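## Task

Set M09 onto site 1 of carrier PC7 so it lies flat within the locators and its well A1 sits at the corner labelled A1, then slide PC7 into rail tracks 1-6 far enough that the lamp behind those tracks turns on, with the carrier resting down in the tracks. M06 and M60 must stay in their nests and sites 2 and 3 must stay empty. Finally release the gripper and move the hand away.

## Robot and tools

Robot: one xArm6 (six joints) carrying a two-finger parallel gripper; there is only one arm, so every motion argument describes that single hand. The fingers point along the gripper's +z axis and close along its y axis. The reported end_effector_position is the point between the pads when closed, roughly 2 cm behind the fingertips; fingertips reach about 10 mm further along +z as they close. Pads open to 84 mm at most, so a plate, block or reservoir can only be grasped across its width, on the body above the flange. Never force a pad down over a base flange: it can jam and may not come free on opening.

Scene layout: three nests in a row next to the apron, nest S1 closest to the arm. In scene 1 they hold M60 (384-well, S1), M06 (96-well, S2) and M09 (deep-well block, S3); the later task names B83, B33 and B38 instead, so read the task text. Carrier PC7 sits loose on the apron in front of the rails and may be slid or squared up there; site 1 is the site beside its handle. The rails carry tracks 1 to 18, numbered on the apron, track 1 at the left as seen from the arm base. Well A1 of any labelled item lies at the labelled short end, in the corner opposite the labelled long side.

World frame: origin on the table top under the arm base, +z up, +y to the left when looking along +x. Metres and unit quaternions (wxyz) in results; velocities in m/s and rad/s. Printed hand position can be slightly wrong, more so far out.

execute_actions(actions): a list of actions run in sequence. Each action is a table of up to 15 rows; each row lasts one 1/30 s step, and if fewer than 15 rows are given the last row repeats to fill 15. A row is 7 numbers, each in [-1, 1]: dx, dy, dz, rx, ry, rz, opening. The first six are an offset (not a pose) from the hand pose measured when that action starts, expressed in the gripper's own axes; every row refers back to that same start, not to the prior row. Scale: 1.0 equals 0.6 m for dx, dy, dz and 180 degrees for the rotation vector rx, ry, rz. For the first action of a call the start is the last pose a result reported. opening is absolute: +1 fully open (0.084 m), -1 closed. An empty list just returns state and images.

move(target, speed, blocking): drives the hand in a straight line toward one target. target is a single 7-number row as above: an offset in gripper axes from the pose shown in the latest result that has one, plus an absolute opening, sent at the start. speed is the path top speed in m/s, 0.002 to 0.5 (default 0.25); rotation is capped at twice that in rad/s. The path runs 0.5 to 10 s and is cut at 10 s. It ignores obstacles, and the hand can lag, wander or exceed speed, especially with the arm nearly straight. Faster contact hits harder; a target set deeper past a contact pushes harder. blocking=false returns after 0.5 s while the arm keeps going; until a result shows the move ended, other moves and action rows are rejected, so use wait or stop first. The result adds a move: line giving the ending (done, off_target, moving, held, fault) and active limits (paced = command was clipped; held = a check blocked some steps, after which the arm may jump faster than speed), plus distance to target.

wait(seconds): 0 to 10; lets the scene run with the last command held; returns early if a running move ends. stop(): brakes a running move; needs room, fingers continue. zoom_image(camera, region): camera is cam_high, cam_low or cam_wrist; region [x0, y0, x1, y1] in image pixels (896x504 images), at most 504 by 504. read_manual(section): only licence texts. finished_scene(scene): ends the numbered scene irreversibly and reports success; the goal must already hold and keep holding.

Controller behaviour: each step the command is clipped to within 70 mm and 16 degrees of the measured pose, and position wins over orientation when both cannot be met. After an action the arm goes only to its last clipped pose, so long motions need further commands. Hand target in a result shows where the controller is currently heading. Against a firm object the push keeps rising toward a cap while the hand falls short; zero offsets do not release it, backing away does.

Gripping: grip_measured is the finger opening on the same scale as opening. To hold, command a value clearly under grip_measured; the lower, the tighter (about 24 N per pad for parts up to about 6 cm). Fast closes squeeze harder. Parts can be tugged or loose items nudged briefly at random.

Results: the state line, Joint positions, Hand target, grip_measured, camera images (cam_high, cam_low, cam_wrist) with changed calibration if any, and possibly pose unreachable (clearance check altered the command), MOTOR HOT (from 65 °C) or OVER-TEMPERATURE FAULT (80 °C, brakes set until cool). A TORQUE FAULT occurs if contact torque hits a joint limit (waist and shoulder 43.5, elbow and forearm roll 26.1, wrist pitch and wrist roll 17.4 N m, held load included): the joint backs off, pauses 10 s and the rest of the call is dropped.

Avoid: dropping or knocking anything off the table (ends the scene), slams, hard impacts, very strong pushes, slips, jerky motion and holding loads longer than needed.

Each tool is called as name(argument=value, ...), one argument or row to a line, values as JSON.

## Session

execute_actions(
  actions=[],
)

Scene clock: 0.00 s.
end_effector_position=(-0.0470, -0.2678, +0.2638) grip_measured=+1.00 end_effector_quat_wxyz=(-0.193, +0.897, +0.338, +0.212) end_effector_velocity=(+0.000, +0.000, +0.000) end_effector_angular_velocity=(+0.000, -0.000, -0.001)
Joint positions: [-2.531 -1.326 -0.266  0.397  1.746  2.801  0.084]
Joint velocities: [-0.    -0.     0.     0.     0.001  0.    -0.   ]
Hand target: -0.047, -0.268, +0.264; -0.193, +0.897, +0.338, +0.212

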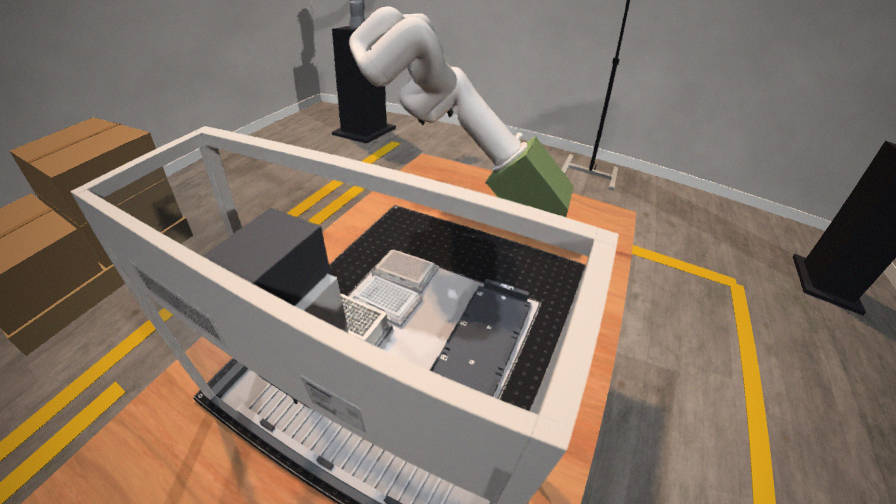

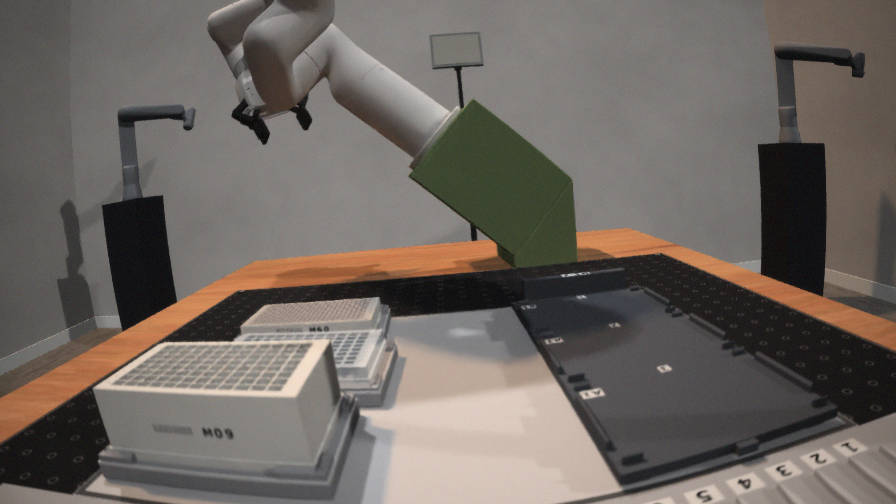

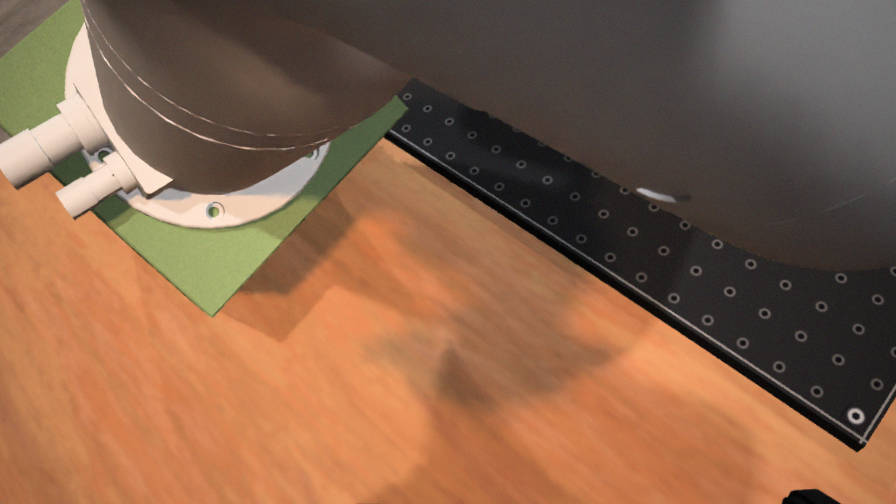

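zoom_image(
  camera="cam_high",
  region=[180, 180, 640, 504],
)

zoom_image(
  camera="cam_low",
  region=[440, 240, 896, 504],
)

zoom_image(
  camera="cam_low",
  region=[0, 260, 450, 504],
)

Region (180, 180, 640, 504) of cam_high's 896x504 image, scaled by 1.096, with more detail than that image has; it fills the top 355 rows of this view, and the rest is white.

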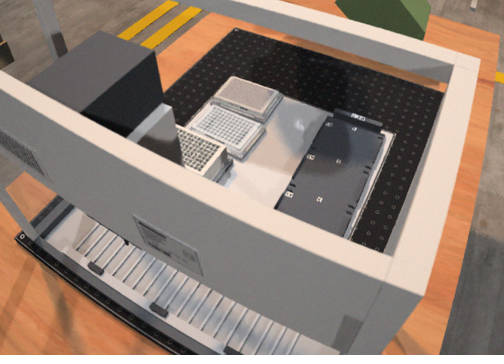

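Region (440, 240, 896, 504) of cam_low's 896x504 image, scaled by 1.105, with more detail than that image has; it fills the top 292 rows of this view, and the rest is white.

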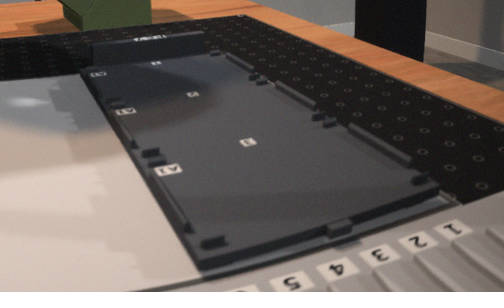

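Region (0, 260, 450, 504) of cam_low's 896x504 image, scaled by 1.120, with more detail than that image has; it fills the top 273 rows of this view, and the rest is white.

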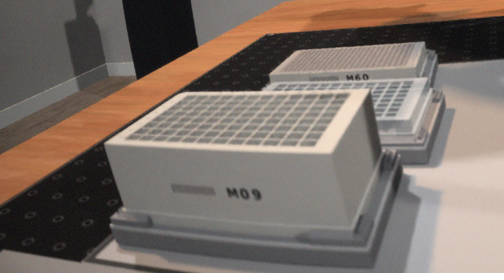

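move(
  target=[0.616,0.167,0.163,0.009,-0.19,-0.263,1],
  speed=0.15,
)

Scene clock: 19.97 s.
end_effector_position=(-0.0251, -0.2564, +0.2681) grip_measured=+1.00 end_effector_quat_wxyz=(-0.185, +0.890, +0.366, +0.202) end_effector_velocity=(-0.000, +0.000, -0.000) end_effector_angular_velocity=(-0.001, -0.001, +0.001)
Joint positions: [-2.578 -1.516 -0.213  0.409  1.858  2.758  0.084]
Joint velocities: [-0.001 -0.     0.     0.     0.    -0.002 -0.   ]
Hand target: -0.025, -0.256, +0.268; -0.185, +0.890, +0.366, +0.202
Off the commanded pose: 0.370 m, 55 deg; position and orientation clipped at the last step of the last action.
move: held; limits=paced,held; held on 99 of 110 steps, including the last
pose unreachable: on one or more control steps of this call, first in action 0 (counted from 0), an arm could not follow its commanded pose, so it was not sent that pose on those steps. On the call's last step it was still not sent that pose. It may still have moved: this result reports where it is.
cause: the commanded pose would bring two parts of the arm too close to each other (joints 3 (elbow) to 6 (wrist roll) lie between them).
camera_calibration (this result's frames):
cam_wrist: T_world_to_cam=[[0.717704, -0.673577, -0.17662, -0.0746262], [-0.65668, -0.570302, -0.493483, 0.0386428], [0.231672, 0.470158, -0.851633, 0.485933], [0, 0, 0, 1]] pos_world=[-0.0336418, -0.256694, 0.419726]

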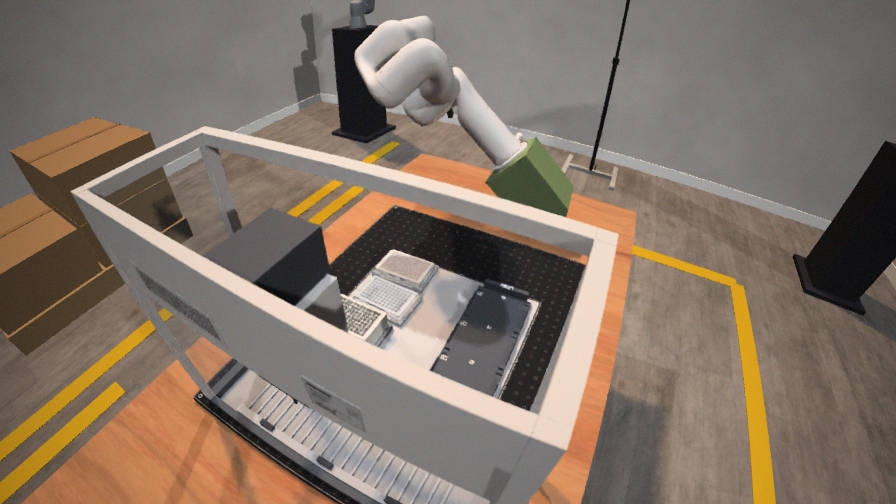

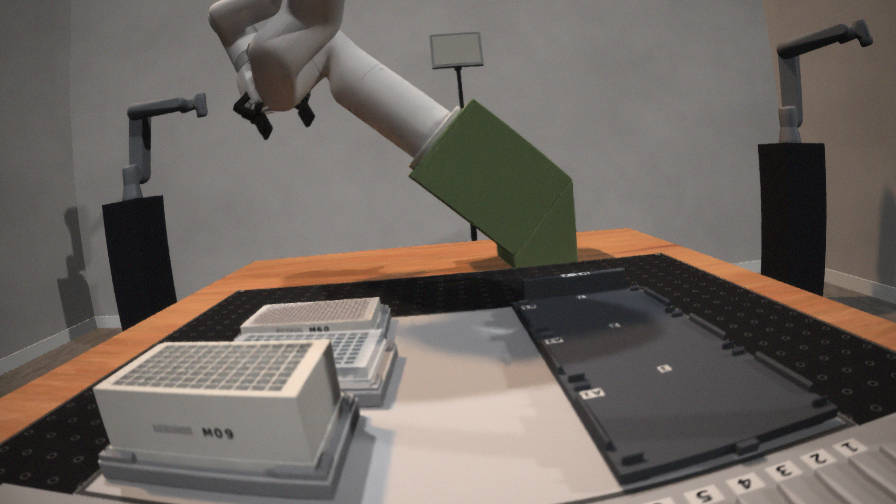

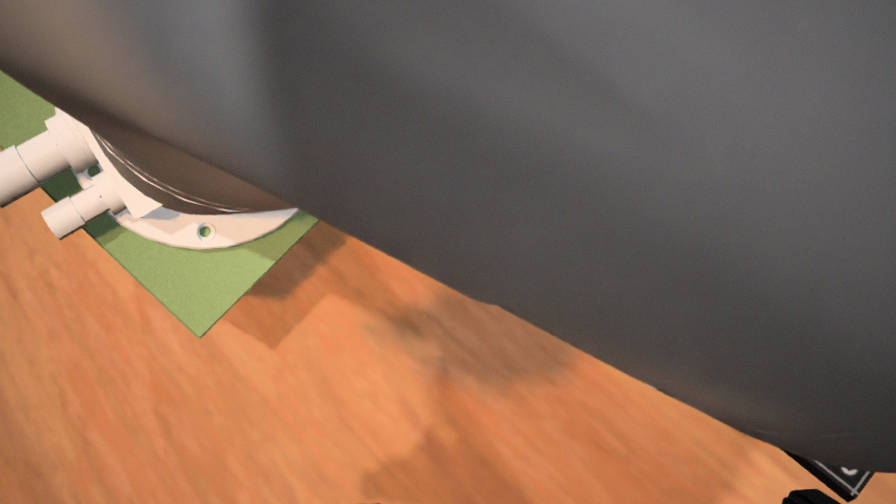

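move(
  target=[-0.345,0.125,-0.092,0,0,0,1],
)

Scene clock: 40.87 s.
end_effector_position=(-0.1175, -0.4511, +0.1990) grip_measured=+1.00 end_effector_quat_wxyz=(-0.186, +0.890, +0.366, +0.201) end_effector_velocity=(-0.001, -0.002, -0.000) end_effector_angular_velocity=(+0.002, +0.000, -0.000)
Joint positions: [-2.09  -0.587 -0.8    0.425  1.35   3.069  0.084]
Joint velocities: [ 0.002  0.006 -0.007 -0.001  0.001  0.003 -0.   ]
Hand target: -0.118, -0.451, +0.199; -0.186, +0.889, +0.366, +0.202
Off the commanded pose: 0.001 m, 0 deg.
move: done; limits=paced
camera_calibration (this result's frames):
cam_wrist: T_world_to_cam=[[0.717411, -0.67346, -0.17825, -0.151251], [-0.657268, -0.569516, -0.49361, -0.166854], [0.23091, 0.471279, -0.851221, 0.540329], [0, 0, 0, 1]] pos_world=[-0.125927, -0.451533, 0.350618]

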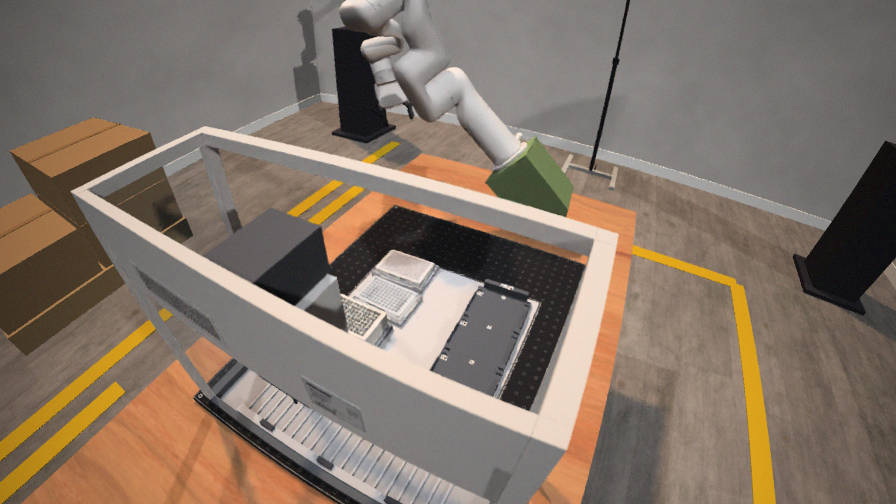

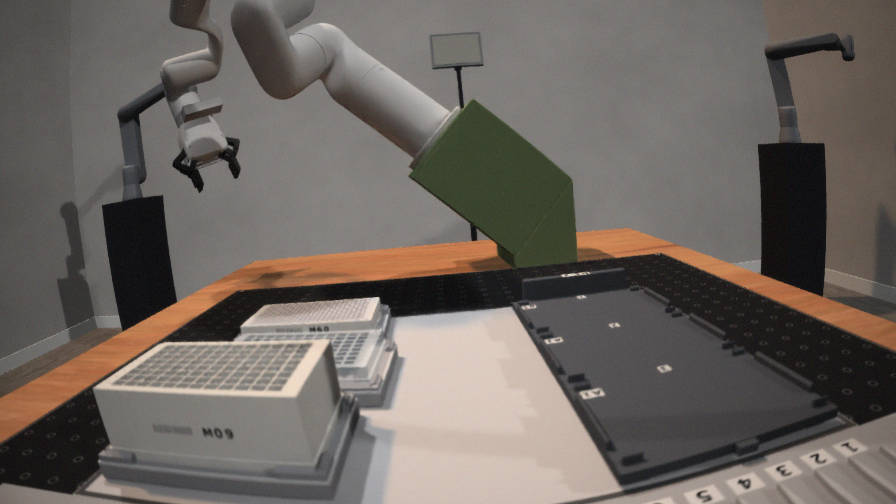

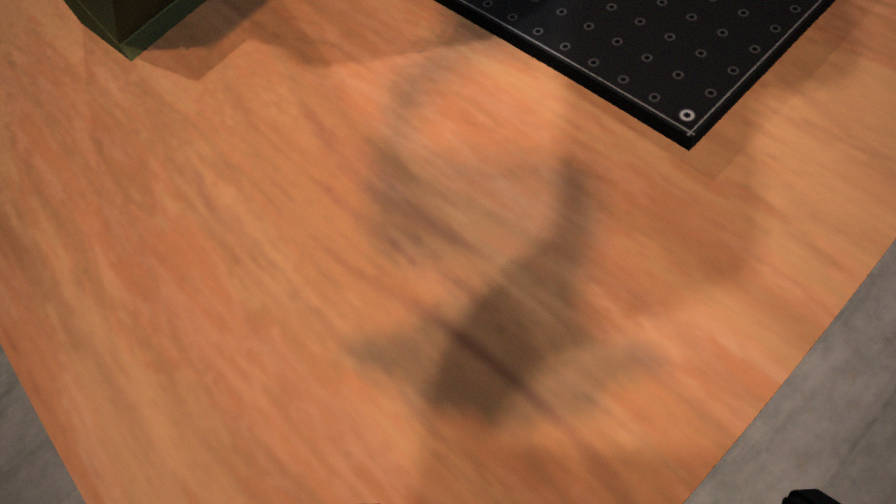

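move(
  target=[0.438,0.478,0.154,0,0,0,1],
)

Scene clock: 47.50 s.
end_effector_position=(+0.2822, -0.4452, +0.1972) grip_measured=+1.00 end_effector_quat_wxyz=(-0.187, +0.889, +0.366, +0.201) end_effector_velocity=(+0.001, +0.001, -0.000) end_effector_angular_velocity=(+0.001, +0.002, +0.001)
Joint positions: [-0.702 -0.597 -0.761  0.024  0.944  4.532  0.084]
Joint velocities: [ 0.004  0.004 -0.003 -0.003  0.     0.006  0.   ]
Hand target: +0.283, -0.445, +0.197; -0.187, +0.889, +0.367, +0.201
Off the commanded pose: 0.001 m, 0 deg.
move: done
camera_calibration (this result's frames):
cam_wrist: T_world_to_cam=[[0.718692, -0.671537, -0.180333, -0.433505], [-0.656688, -0.570274, -0.493506, 0.0977913], [0.228568, 0.473101, -0.850842, 0.445066], [0, 0, 0, 1]] pos_world=[0.274047, -0.445908, 0.348766]

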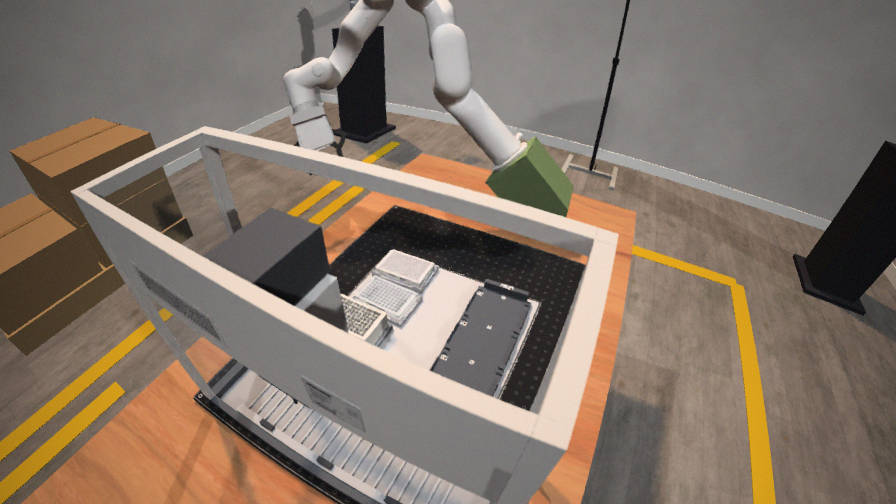

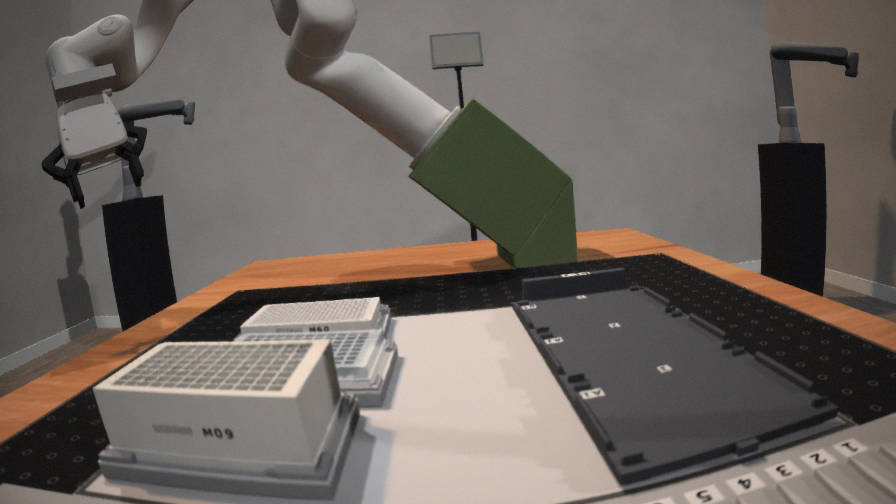

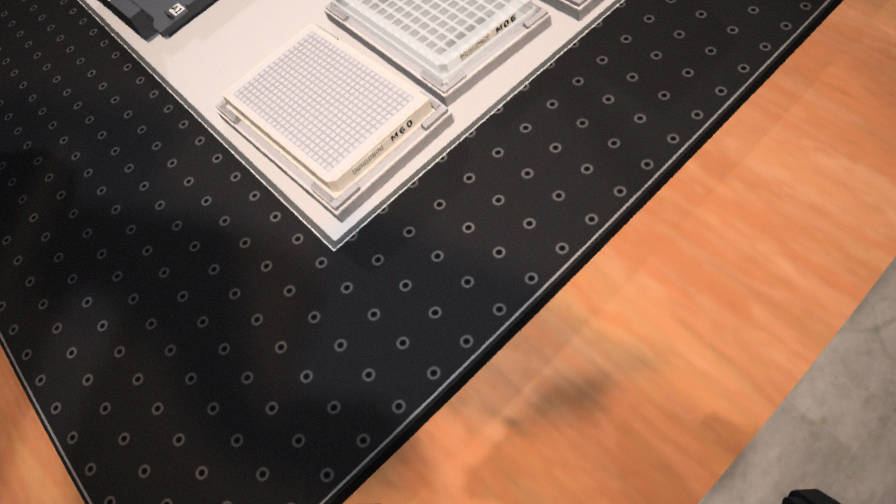

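move(
  target=[0.638,-0.231,0.119,0.007,-0.181,-0.245,1],
)

Scene clock: 55.83 s.
end_effector_position=(+0.4460, -0.0987, +0.3504) grip_measured=+1.00 end_effector_quat_wxyz=(-0.001, +0.706, +0.709, -0.001) end_effector_velocity=(-0.001, +0.002, -0.001) end_effector_angular_velocity=(-0.004, +0.003, +0.005)
Joint positions: [ 0.638  0.138 -1.083 -0.747  1.413  5.505  0.084]
Joint velocities: [ 0.003  0.007 -0.003  0.001  0.004 -0.001 -0.   ]
Hand target: +0.446, -0.098, +0.350; -0.001, +0.705, +0.709, -0.001
Off the commanded pose: 0.001 m, 0 deg.
move: done
camera_calibration (this result's frames):
cam_wrist: T_world_to_cam=[[0.999964, -0.00393497, 0.00751386, -0.416229], [-0.00392318, -0.999991, -0.00158289, -0.0273867], [0.00752002, 0.00155335, -0.999971, 0.478389], [0, 0, 0, 1]] pos_world=[0.412509, -0.0297674, 0.481459]

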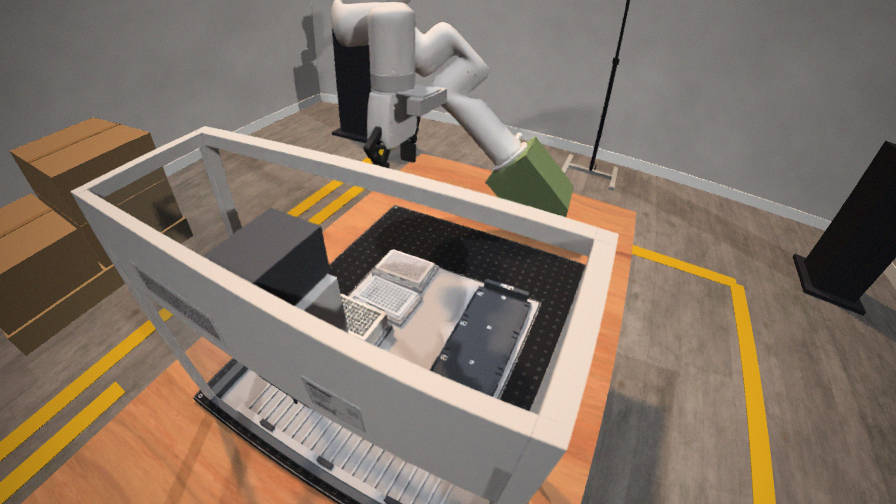

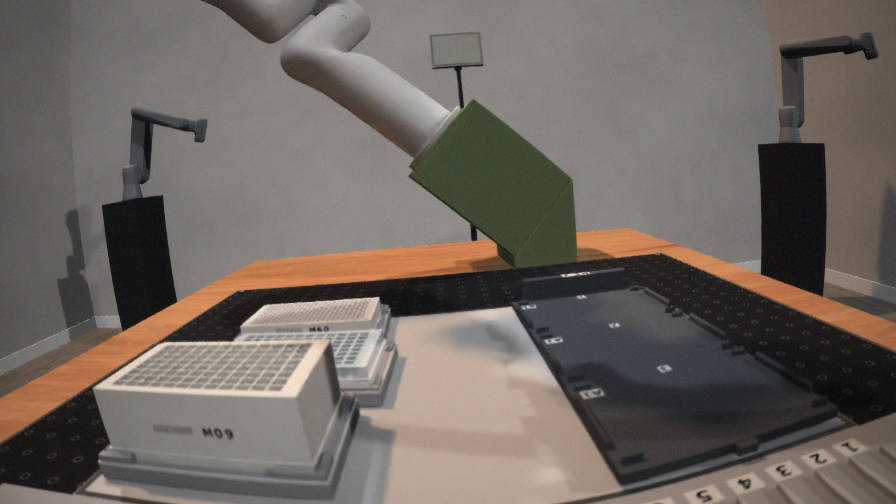

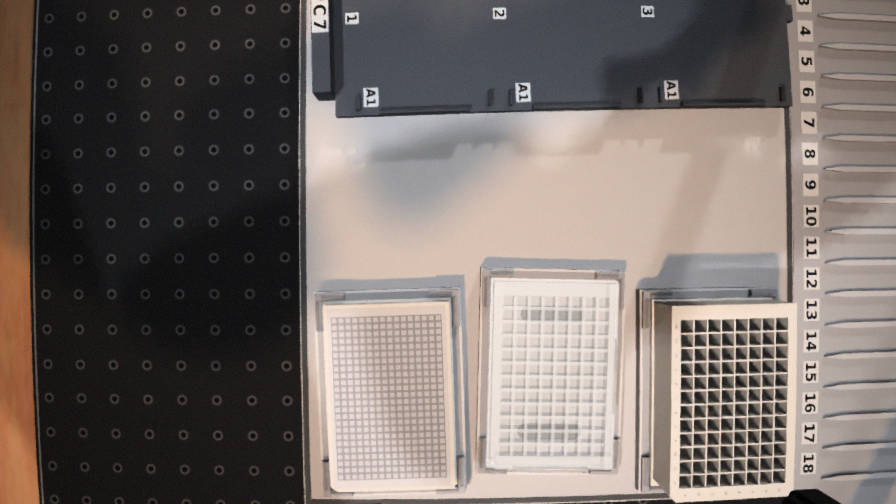

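move(
  target=[0.2,0,-0.0,0,0,-0.5,1],
  speed=0.4,
)

move(
  target=[0,0.27,0,0,0,-0.5,1],
  speed=0.4,
)

Scene clock: 69.37 s.
end_effector_position=(+0.4458, +0.0209, +0.3503) grip_measured=+1.00 end_effector_quat_wxyz=(-0.002, -0.002, +1.000, +0.000) end_effector_velocity=(-0.001, +0.000, -0.001) end_effector_angular_velocity=(-0.001, +0.003, +0.007)
Joint positions: [ 0.77   0.423 -1.228 -0.693  1.374  4.106  0.084]
Joint velocities: [-0.     0.002 -0.     0.001  0.001 -0.007  0.   ]
Hand target: +0.446, +0.021, +0.350; -0.002, -0.002, +1.000, -0.000
Off the commanded pose: 0.001 m, 0 deg.
move: done
camera_calibration (this result's frames):
cam_wrist: T_world_to_cam=[[0.00508291, 0.99993, 0.0106922, 0.0058657], [0.999977, -0.00503482, -0.00451937, -0.375089], [-0.00446522, 0.0107149, -0.999933, 0.483198], [0, 0, 0, 1]] pos_world=[0.377208, -0.0129312, 0.481408]

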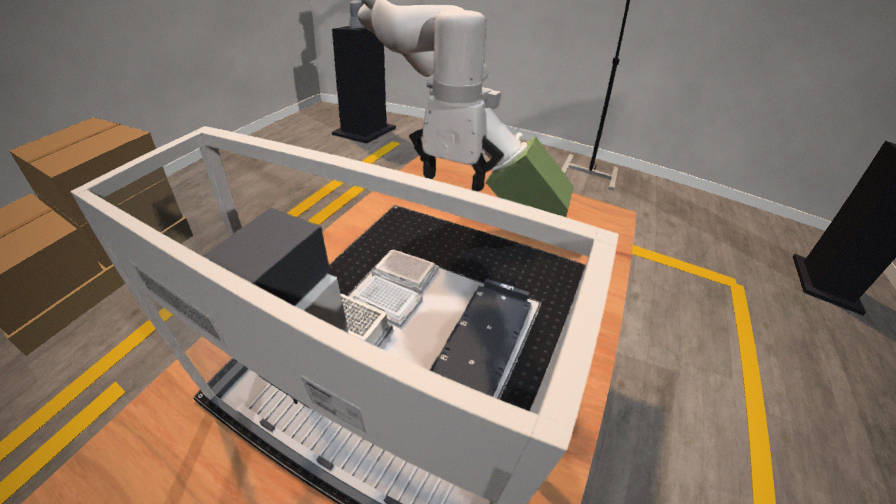

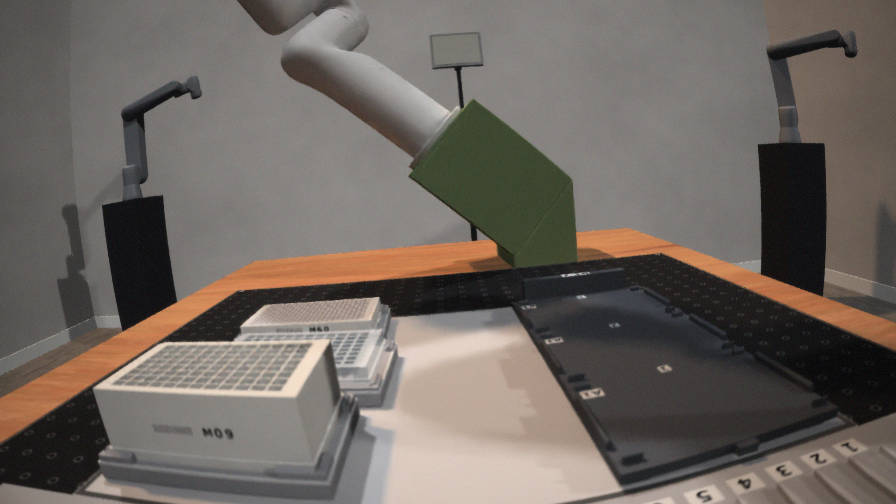

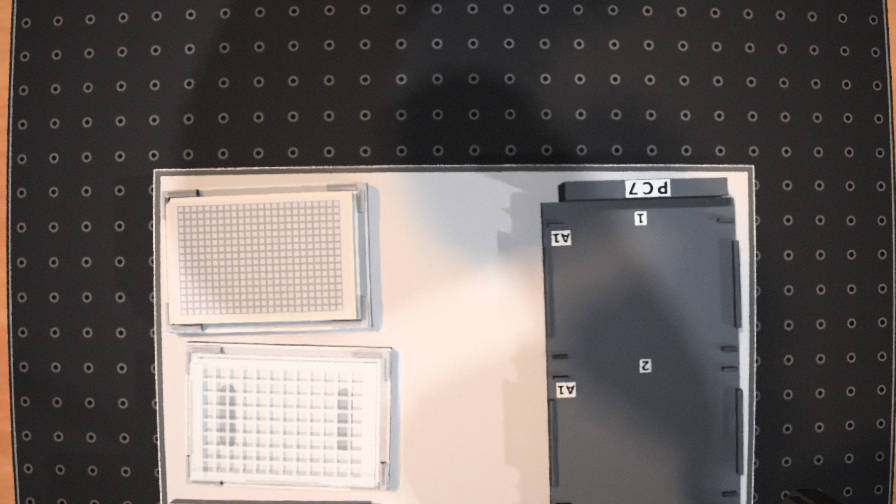

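Scene clock: 71.80 s.
end_effector_position=(+0.4461, +0.1824, +0.3501) grip_measured=+1.00 end_effector_quat_wxyz=(+0.001, +0.708, -0.706, -0.001) end_effector_velocity=(-0.000, +0.001, -0.001) end_effector_angular_velocity=(-0.001, +0.002, +0.006)
Joint positions: [ 0.917  0.884 -1.634 -0.609  1.393  2.655  0.084]
Joint velocities: [ 0.     0.004 -0.003  0.001  0.002 -0.006 -0.   ]
Hand target: +0.446, +0.183, +0.350; +0.001, +0.708, -0.706, -0.001
Off the commanded pose: 0.001 m, 0 deg.
move: done
camera_calibration (this result's frames):
cam_wrist: T_world_to_cam=[[-0.999885, 0.00630246, 0.0137629, 0.472802], [0.00628316, 0.999979, -0.00144537, -0.115654], [-0.0137718, -0.00135873, -0.999904, 0.487637], [0, 0, 0, 1]] pos_world=[0.48019, 0.113334, 0.480916]

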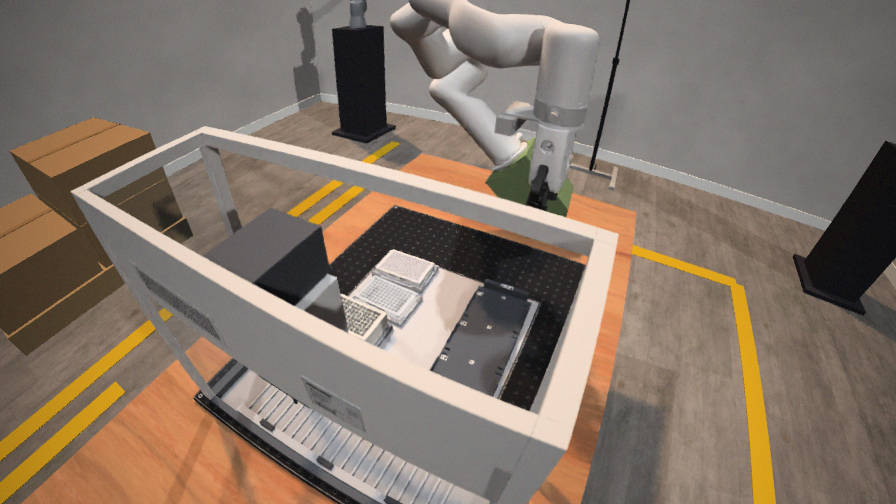

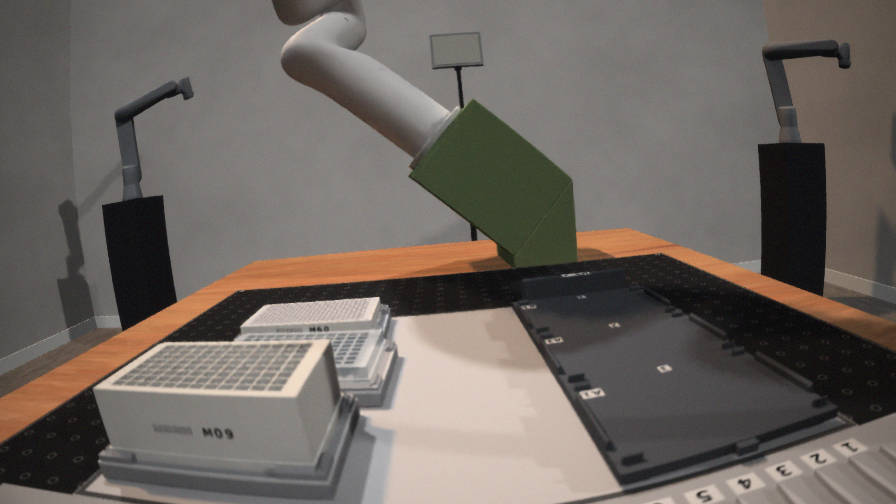

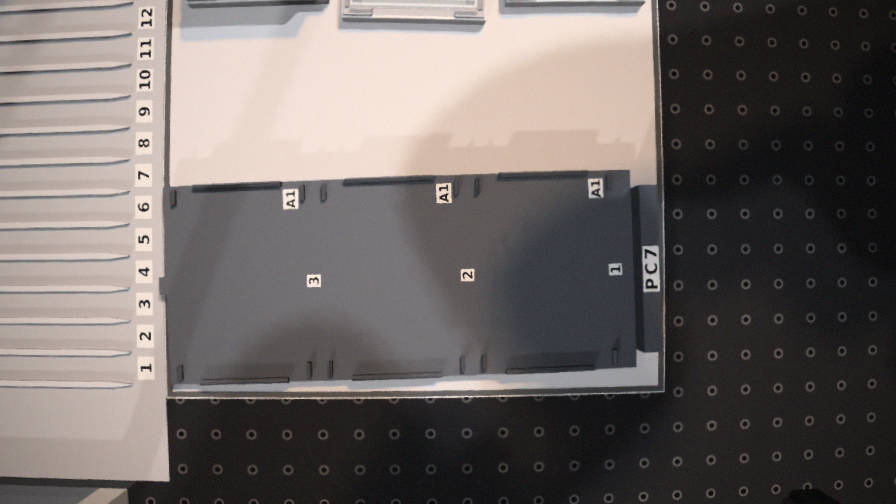

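move(
  target=[0.395,-0.19,0.25,0,0,0,1],
  speed=0.3,
)

Scene clock: 82.20 s.
end_effector_position=(+0.5591, -0.0533, +0.2007) grip_measured=+1.00 end_effector_quat_wxyz=(+0.000, +0.708, -0.706, -0.002) end_effector_velocity=(+0.003, -0.004, +0.000) end_effector_angular_velocity=(+0.001, -0.003, -0.006)
Joint positions: [ 0.387  0.62  -1.391 -0.911  1.154  2.363  0.084]
Joint velocities: [-0.005 -0.002 -0.005 -0.001 -0.001 -0.003  0.   ]
Hand target: +0.559, -0.054, +0.200; +0.000, +0.708, -0.706, -0.002
Off the commanded pose: 0.002 m, 0 deg.
move: done
camera_calibration (this result's frames):
cam_wrist: T_world_to_cam=[[-0.9999, 0.00457387, 0.0133738, 0.589369], [0.00458638, 0.999989, 0.000905069, 0.119587], [-0.0133695, 0.000966315, -0.99991, 0.339414], [0, 0, 0, 1]] pos_world=[0.5933, -0.12261, 0.331393]

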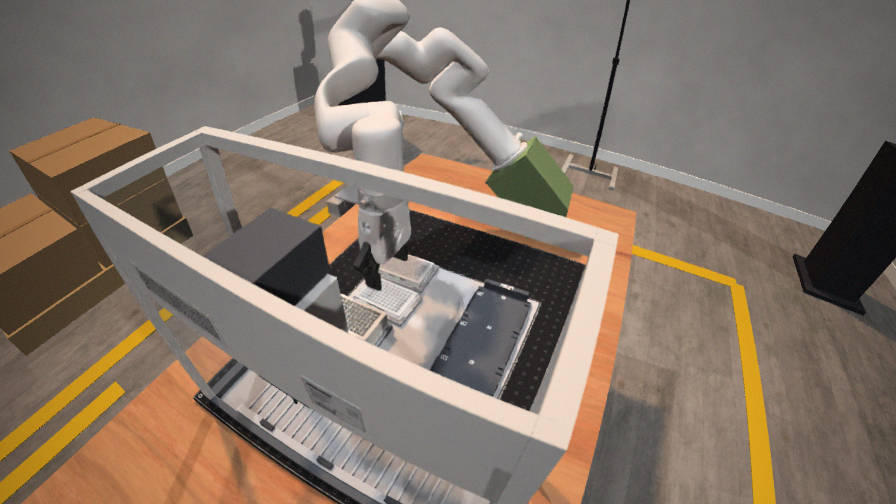

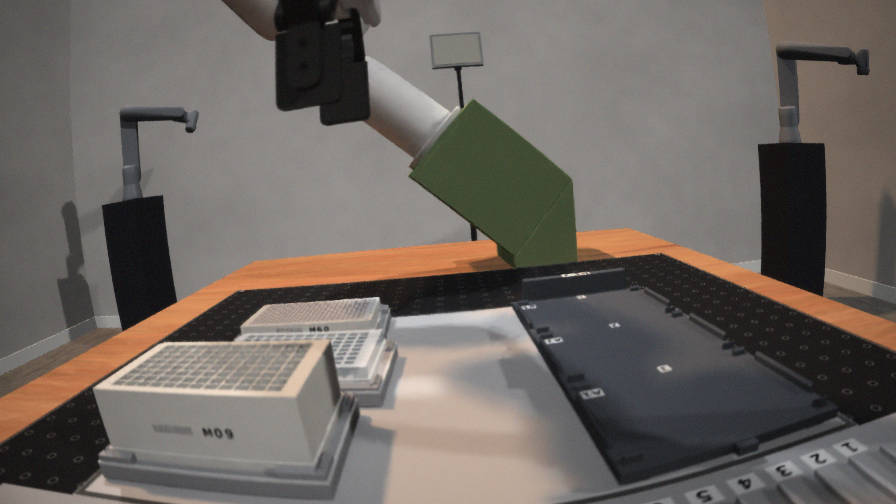

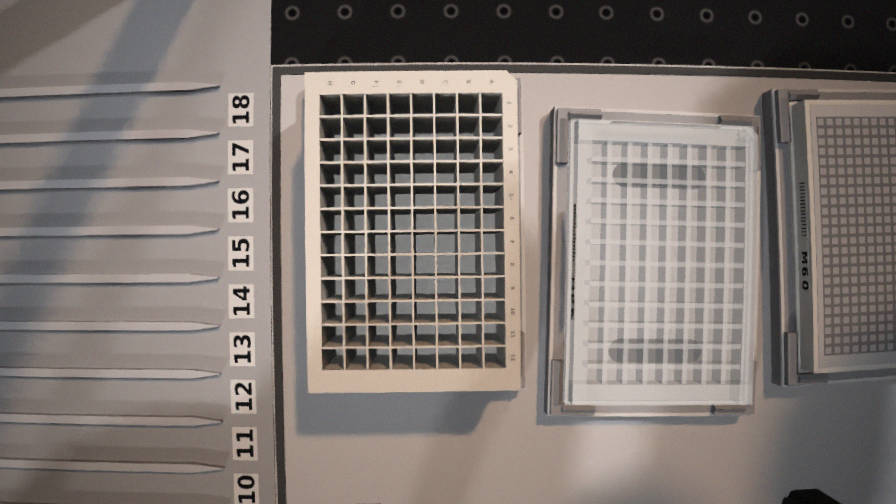

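move(
  target=[0.125,-0.0715,0.15,0,0,-0.004,1],
  speed=0.15,
)

Scene clock: 93.97 s.
end_effector_position=(+0.6021, -0.1277, +0.1111) grip_measured=+1.00 end_effector_quat_wxyz=(-0.001, +0.713, -0.701, -0.002) end_effector_velocity=(+0.000, -0.002, -0.001) end_effector_angular_velocity=(-0.001, +0.002, -0.002)
Joint positions: [ 0.165  0.716 -1.523 -1.006  1.044  2.215  0.084]
Joint velocities: [-0.003  0.001 -0.002 -0.     0.    -0.001 -0.   ]
Hand target: +0.602, -0.128, +0.111; -0.000, +0.713, -0.701, -0.002
Off the commanded pose: 0.001 m, 0 deg.
move: done
camera_calibration (this result's frames):
cam_wrist: T_world_to_cam=[[-0.999889, -0.00822497, 0.0124325, 0.632323], [-0.00820068, 0.999964, 0.00200393, 0.201416], [-0.0124485, 0.00190176, -0.999921, 0.250061], [0, 0, 0, 1]] pos_world=[0.637018, -0.196684, 0.241776]

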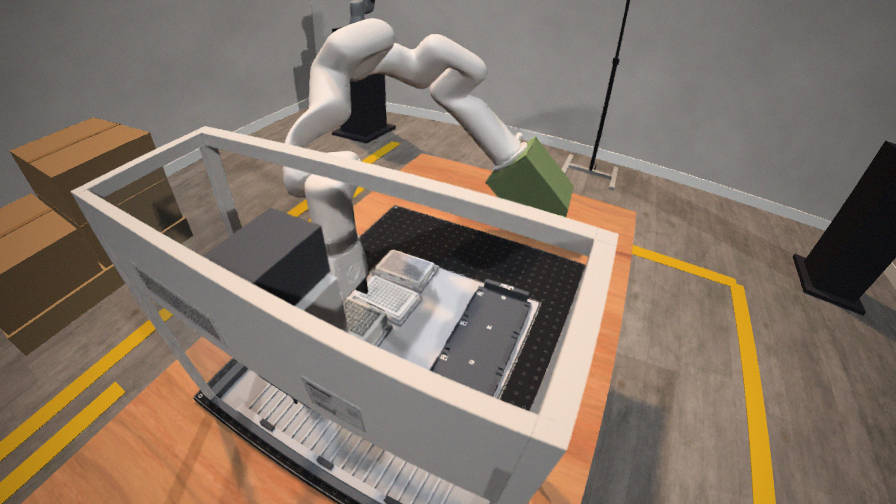

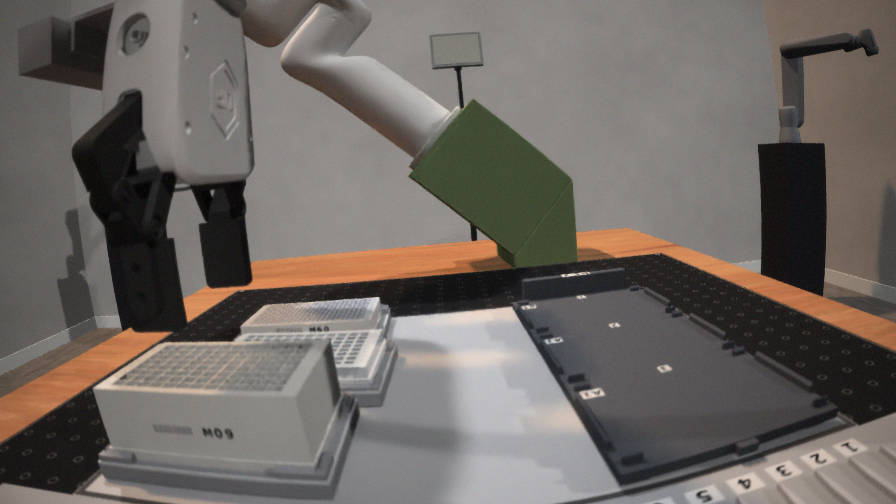

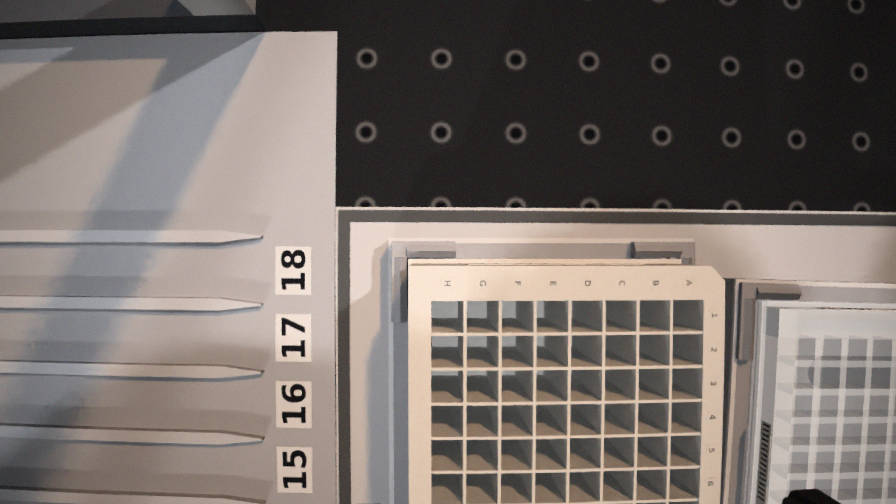

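move(
  target=[0,0,0.036,0,0,0,1],
  speed=0.05,
)

zoom_image(
  camera="cam_wrist",
  region=[340, 400, 840, 504],
)

Scene clock: 101.17 s.
end_effector_position=(+0.6022, -0.1277, +0.0898) grip_measured=+1.00 end_effector_quat_wxyz=(-0.001, +0.713, -0.701, -0.002) end_effector_velocity=(+0.002, -0.001, +0.001) end_effector_angular_velocity=(-0.000, -0.004, -0.005)
Joint positions: [ 0.135  0.748 -1.534 -1.032  1.014  2.224  0.084]
Joint velocities: [ 0.    -0.001 -0.003 -0.001 -0.001  0.002 -0.   ]
Hand target: +0.602, -0.128, +0.090; -0.001, +0.713, -0.701, -0.002
Off the commanded pose: 0.000 m, 0 deg.
move: done
camera_calibration (this result's frames):
cam_wrist: T_world_to_cam=[[-0.999894, -0.00802397, 0.0121138, 0.632733], [-0.00799811, 0.999966, 0.00218158, 0.20133], [-0.0121309, 0.00208446, -0.999924, 0.22854], [0, 0, 0, 1]] pos_world=[0.637049, -0.196722, 0.220419]

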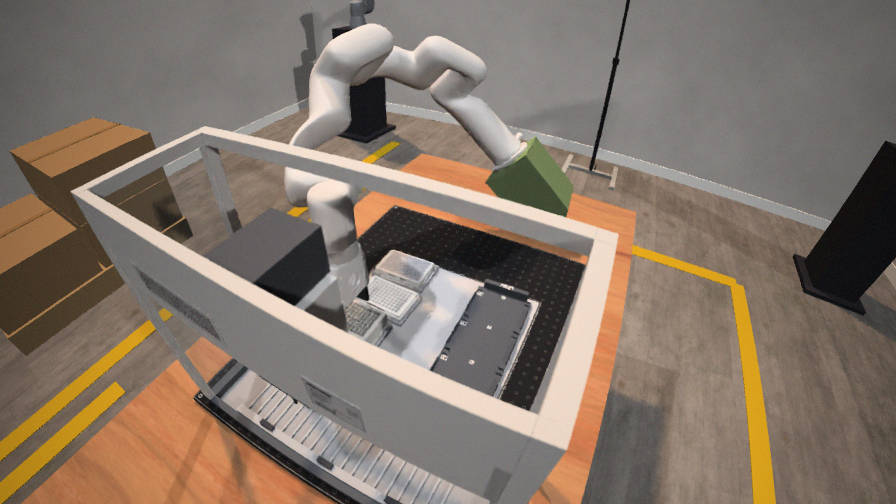

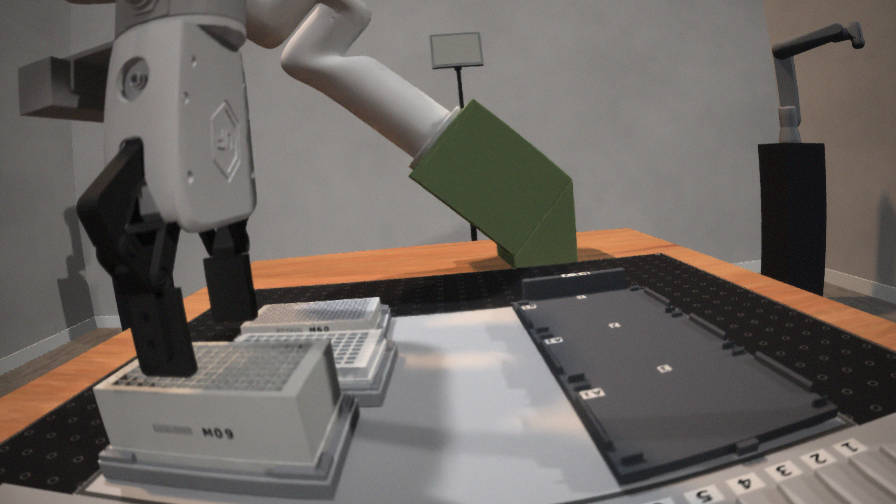

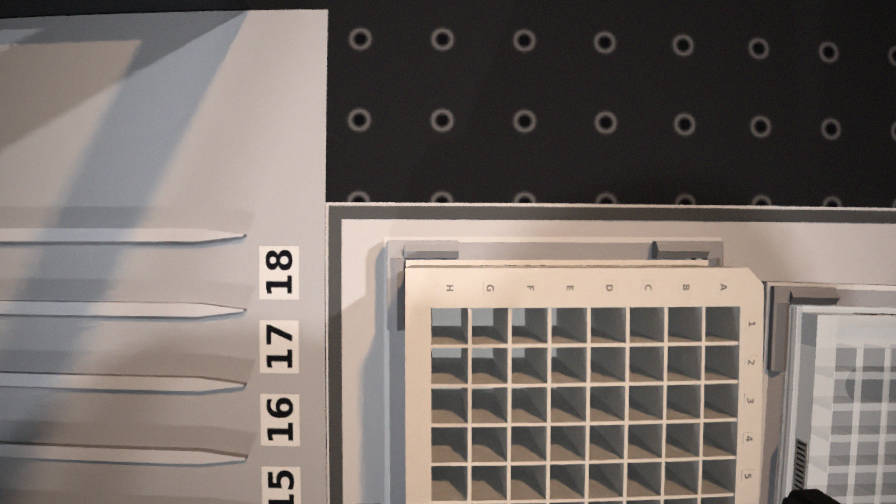

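Region (340, 400, 840, 504) of cam_wrist's 896x504 image, scaled by 1.008, with more detail than that image has; it fills the top 105 rows of this view, and the rest is white.

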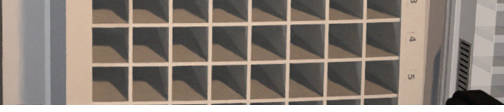

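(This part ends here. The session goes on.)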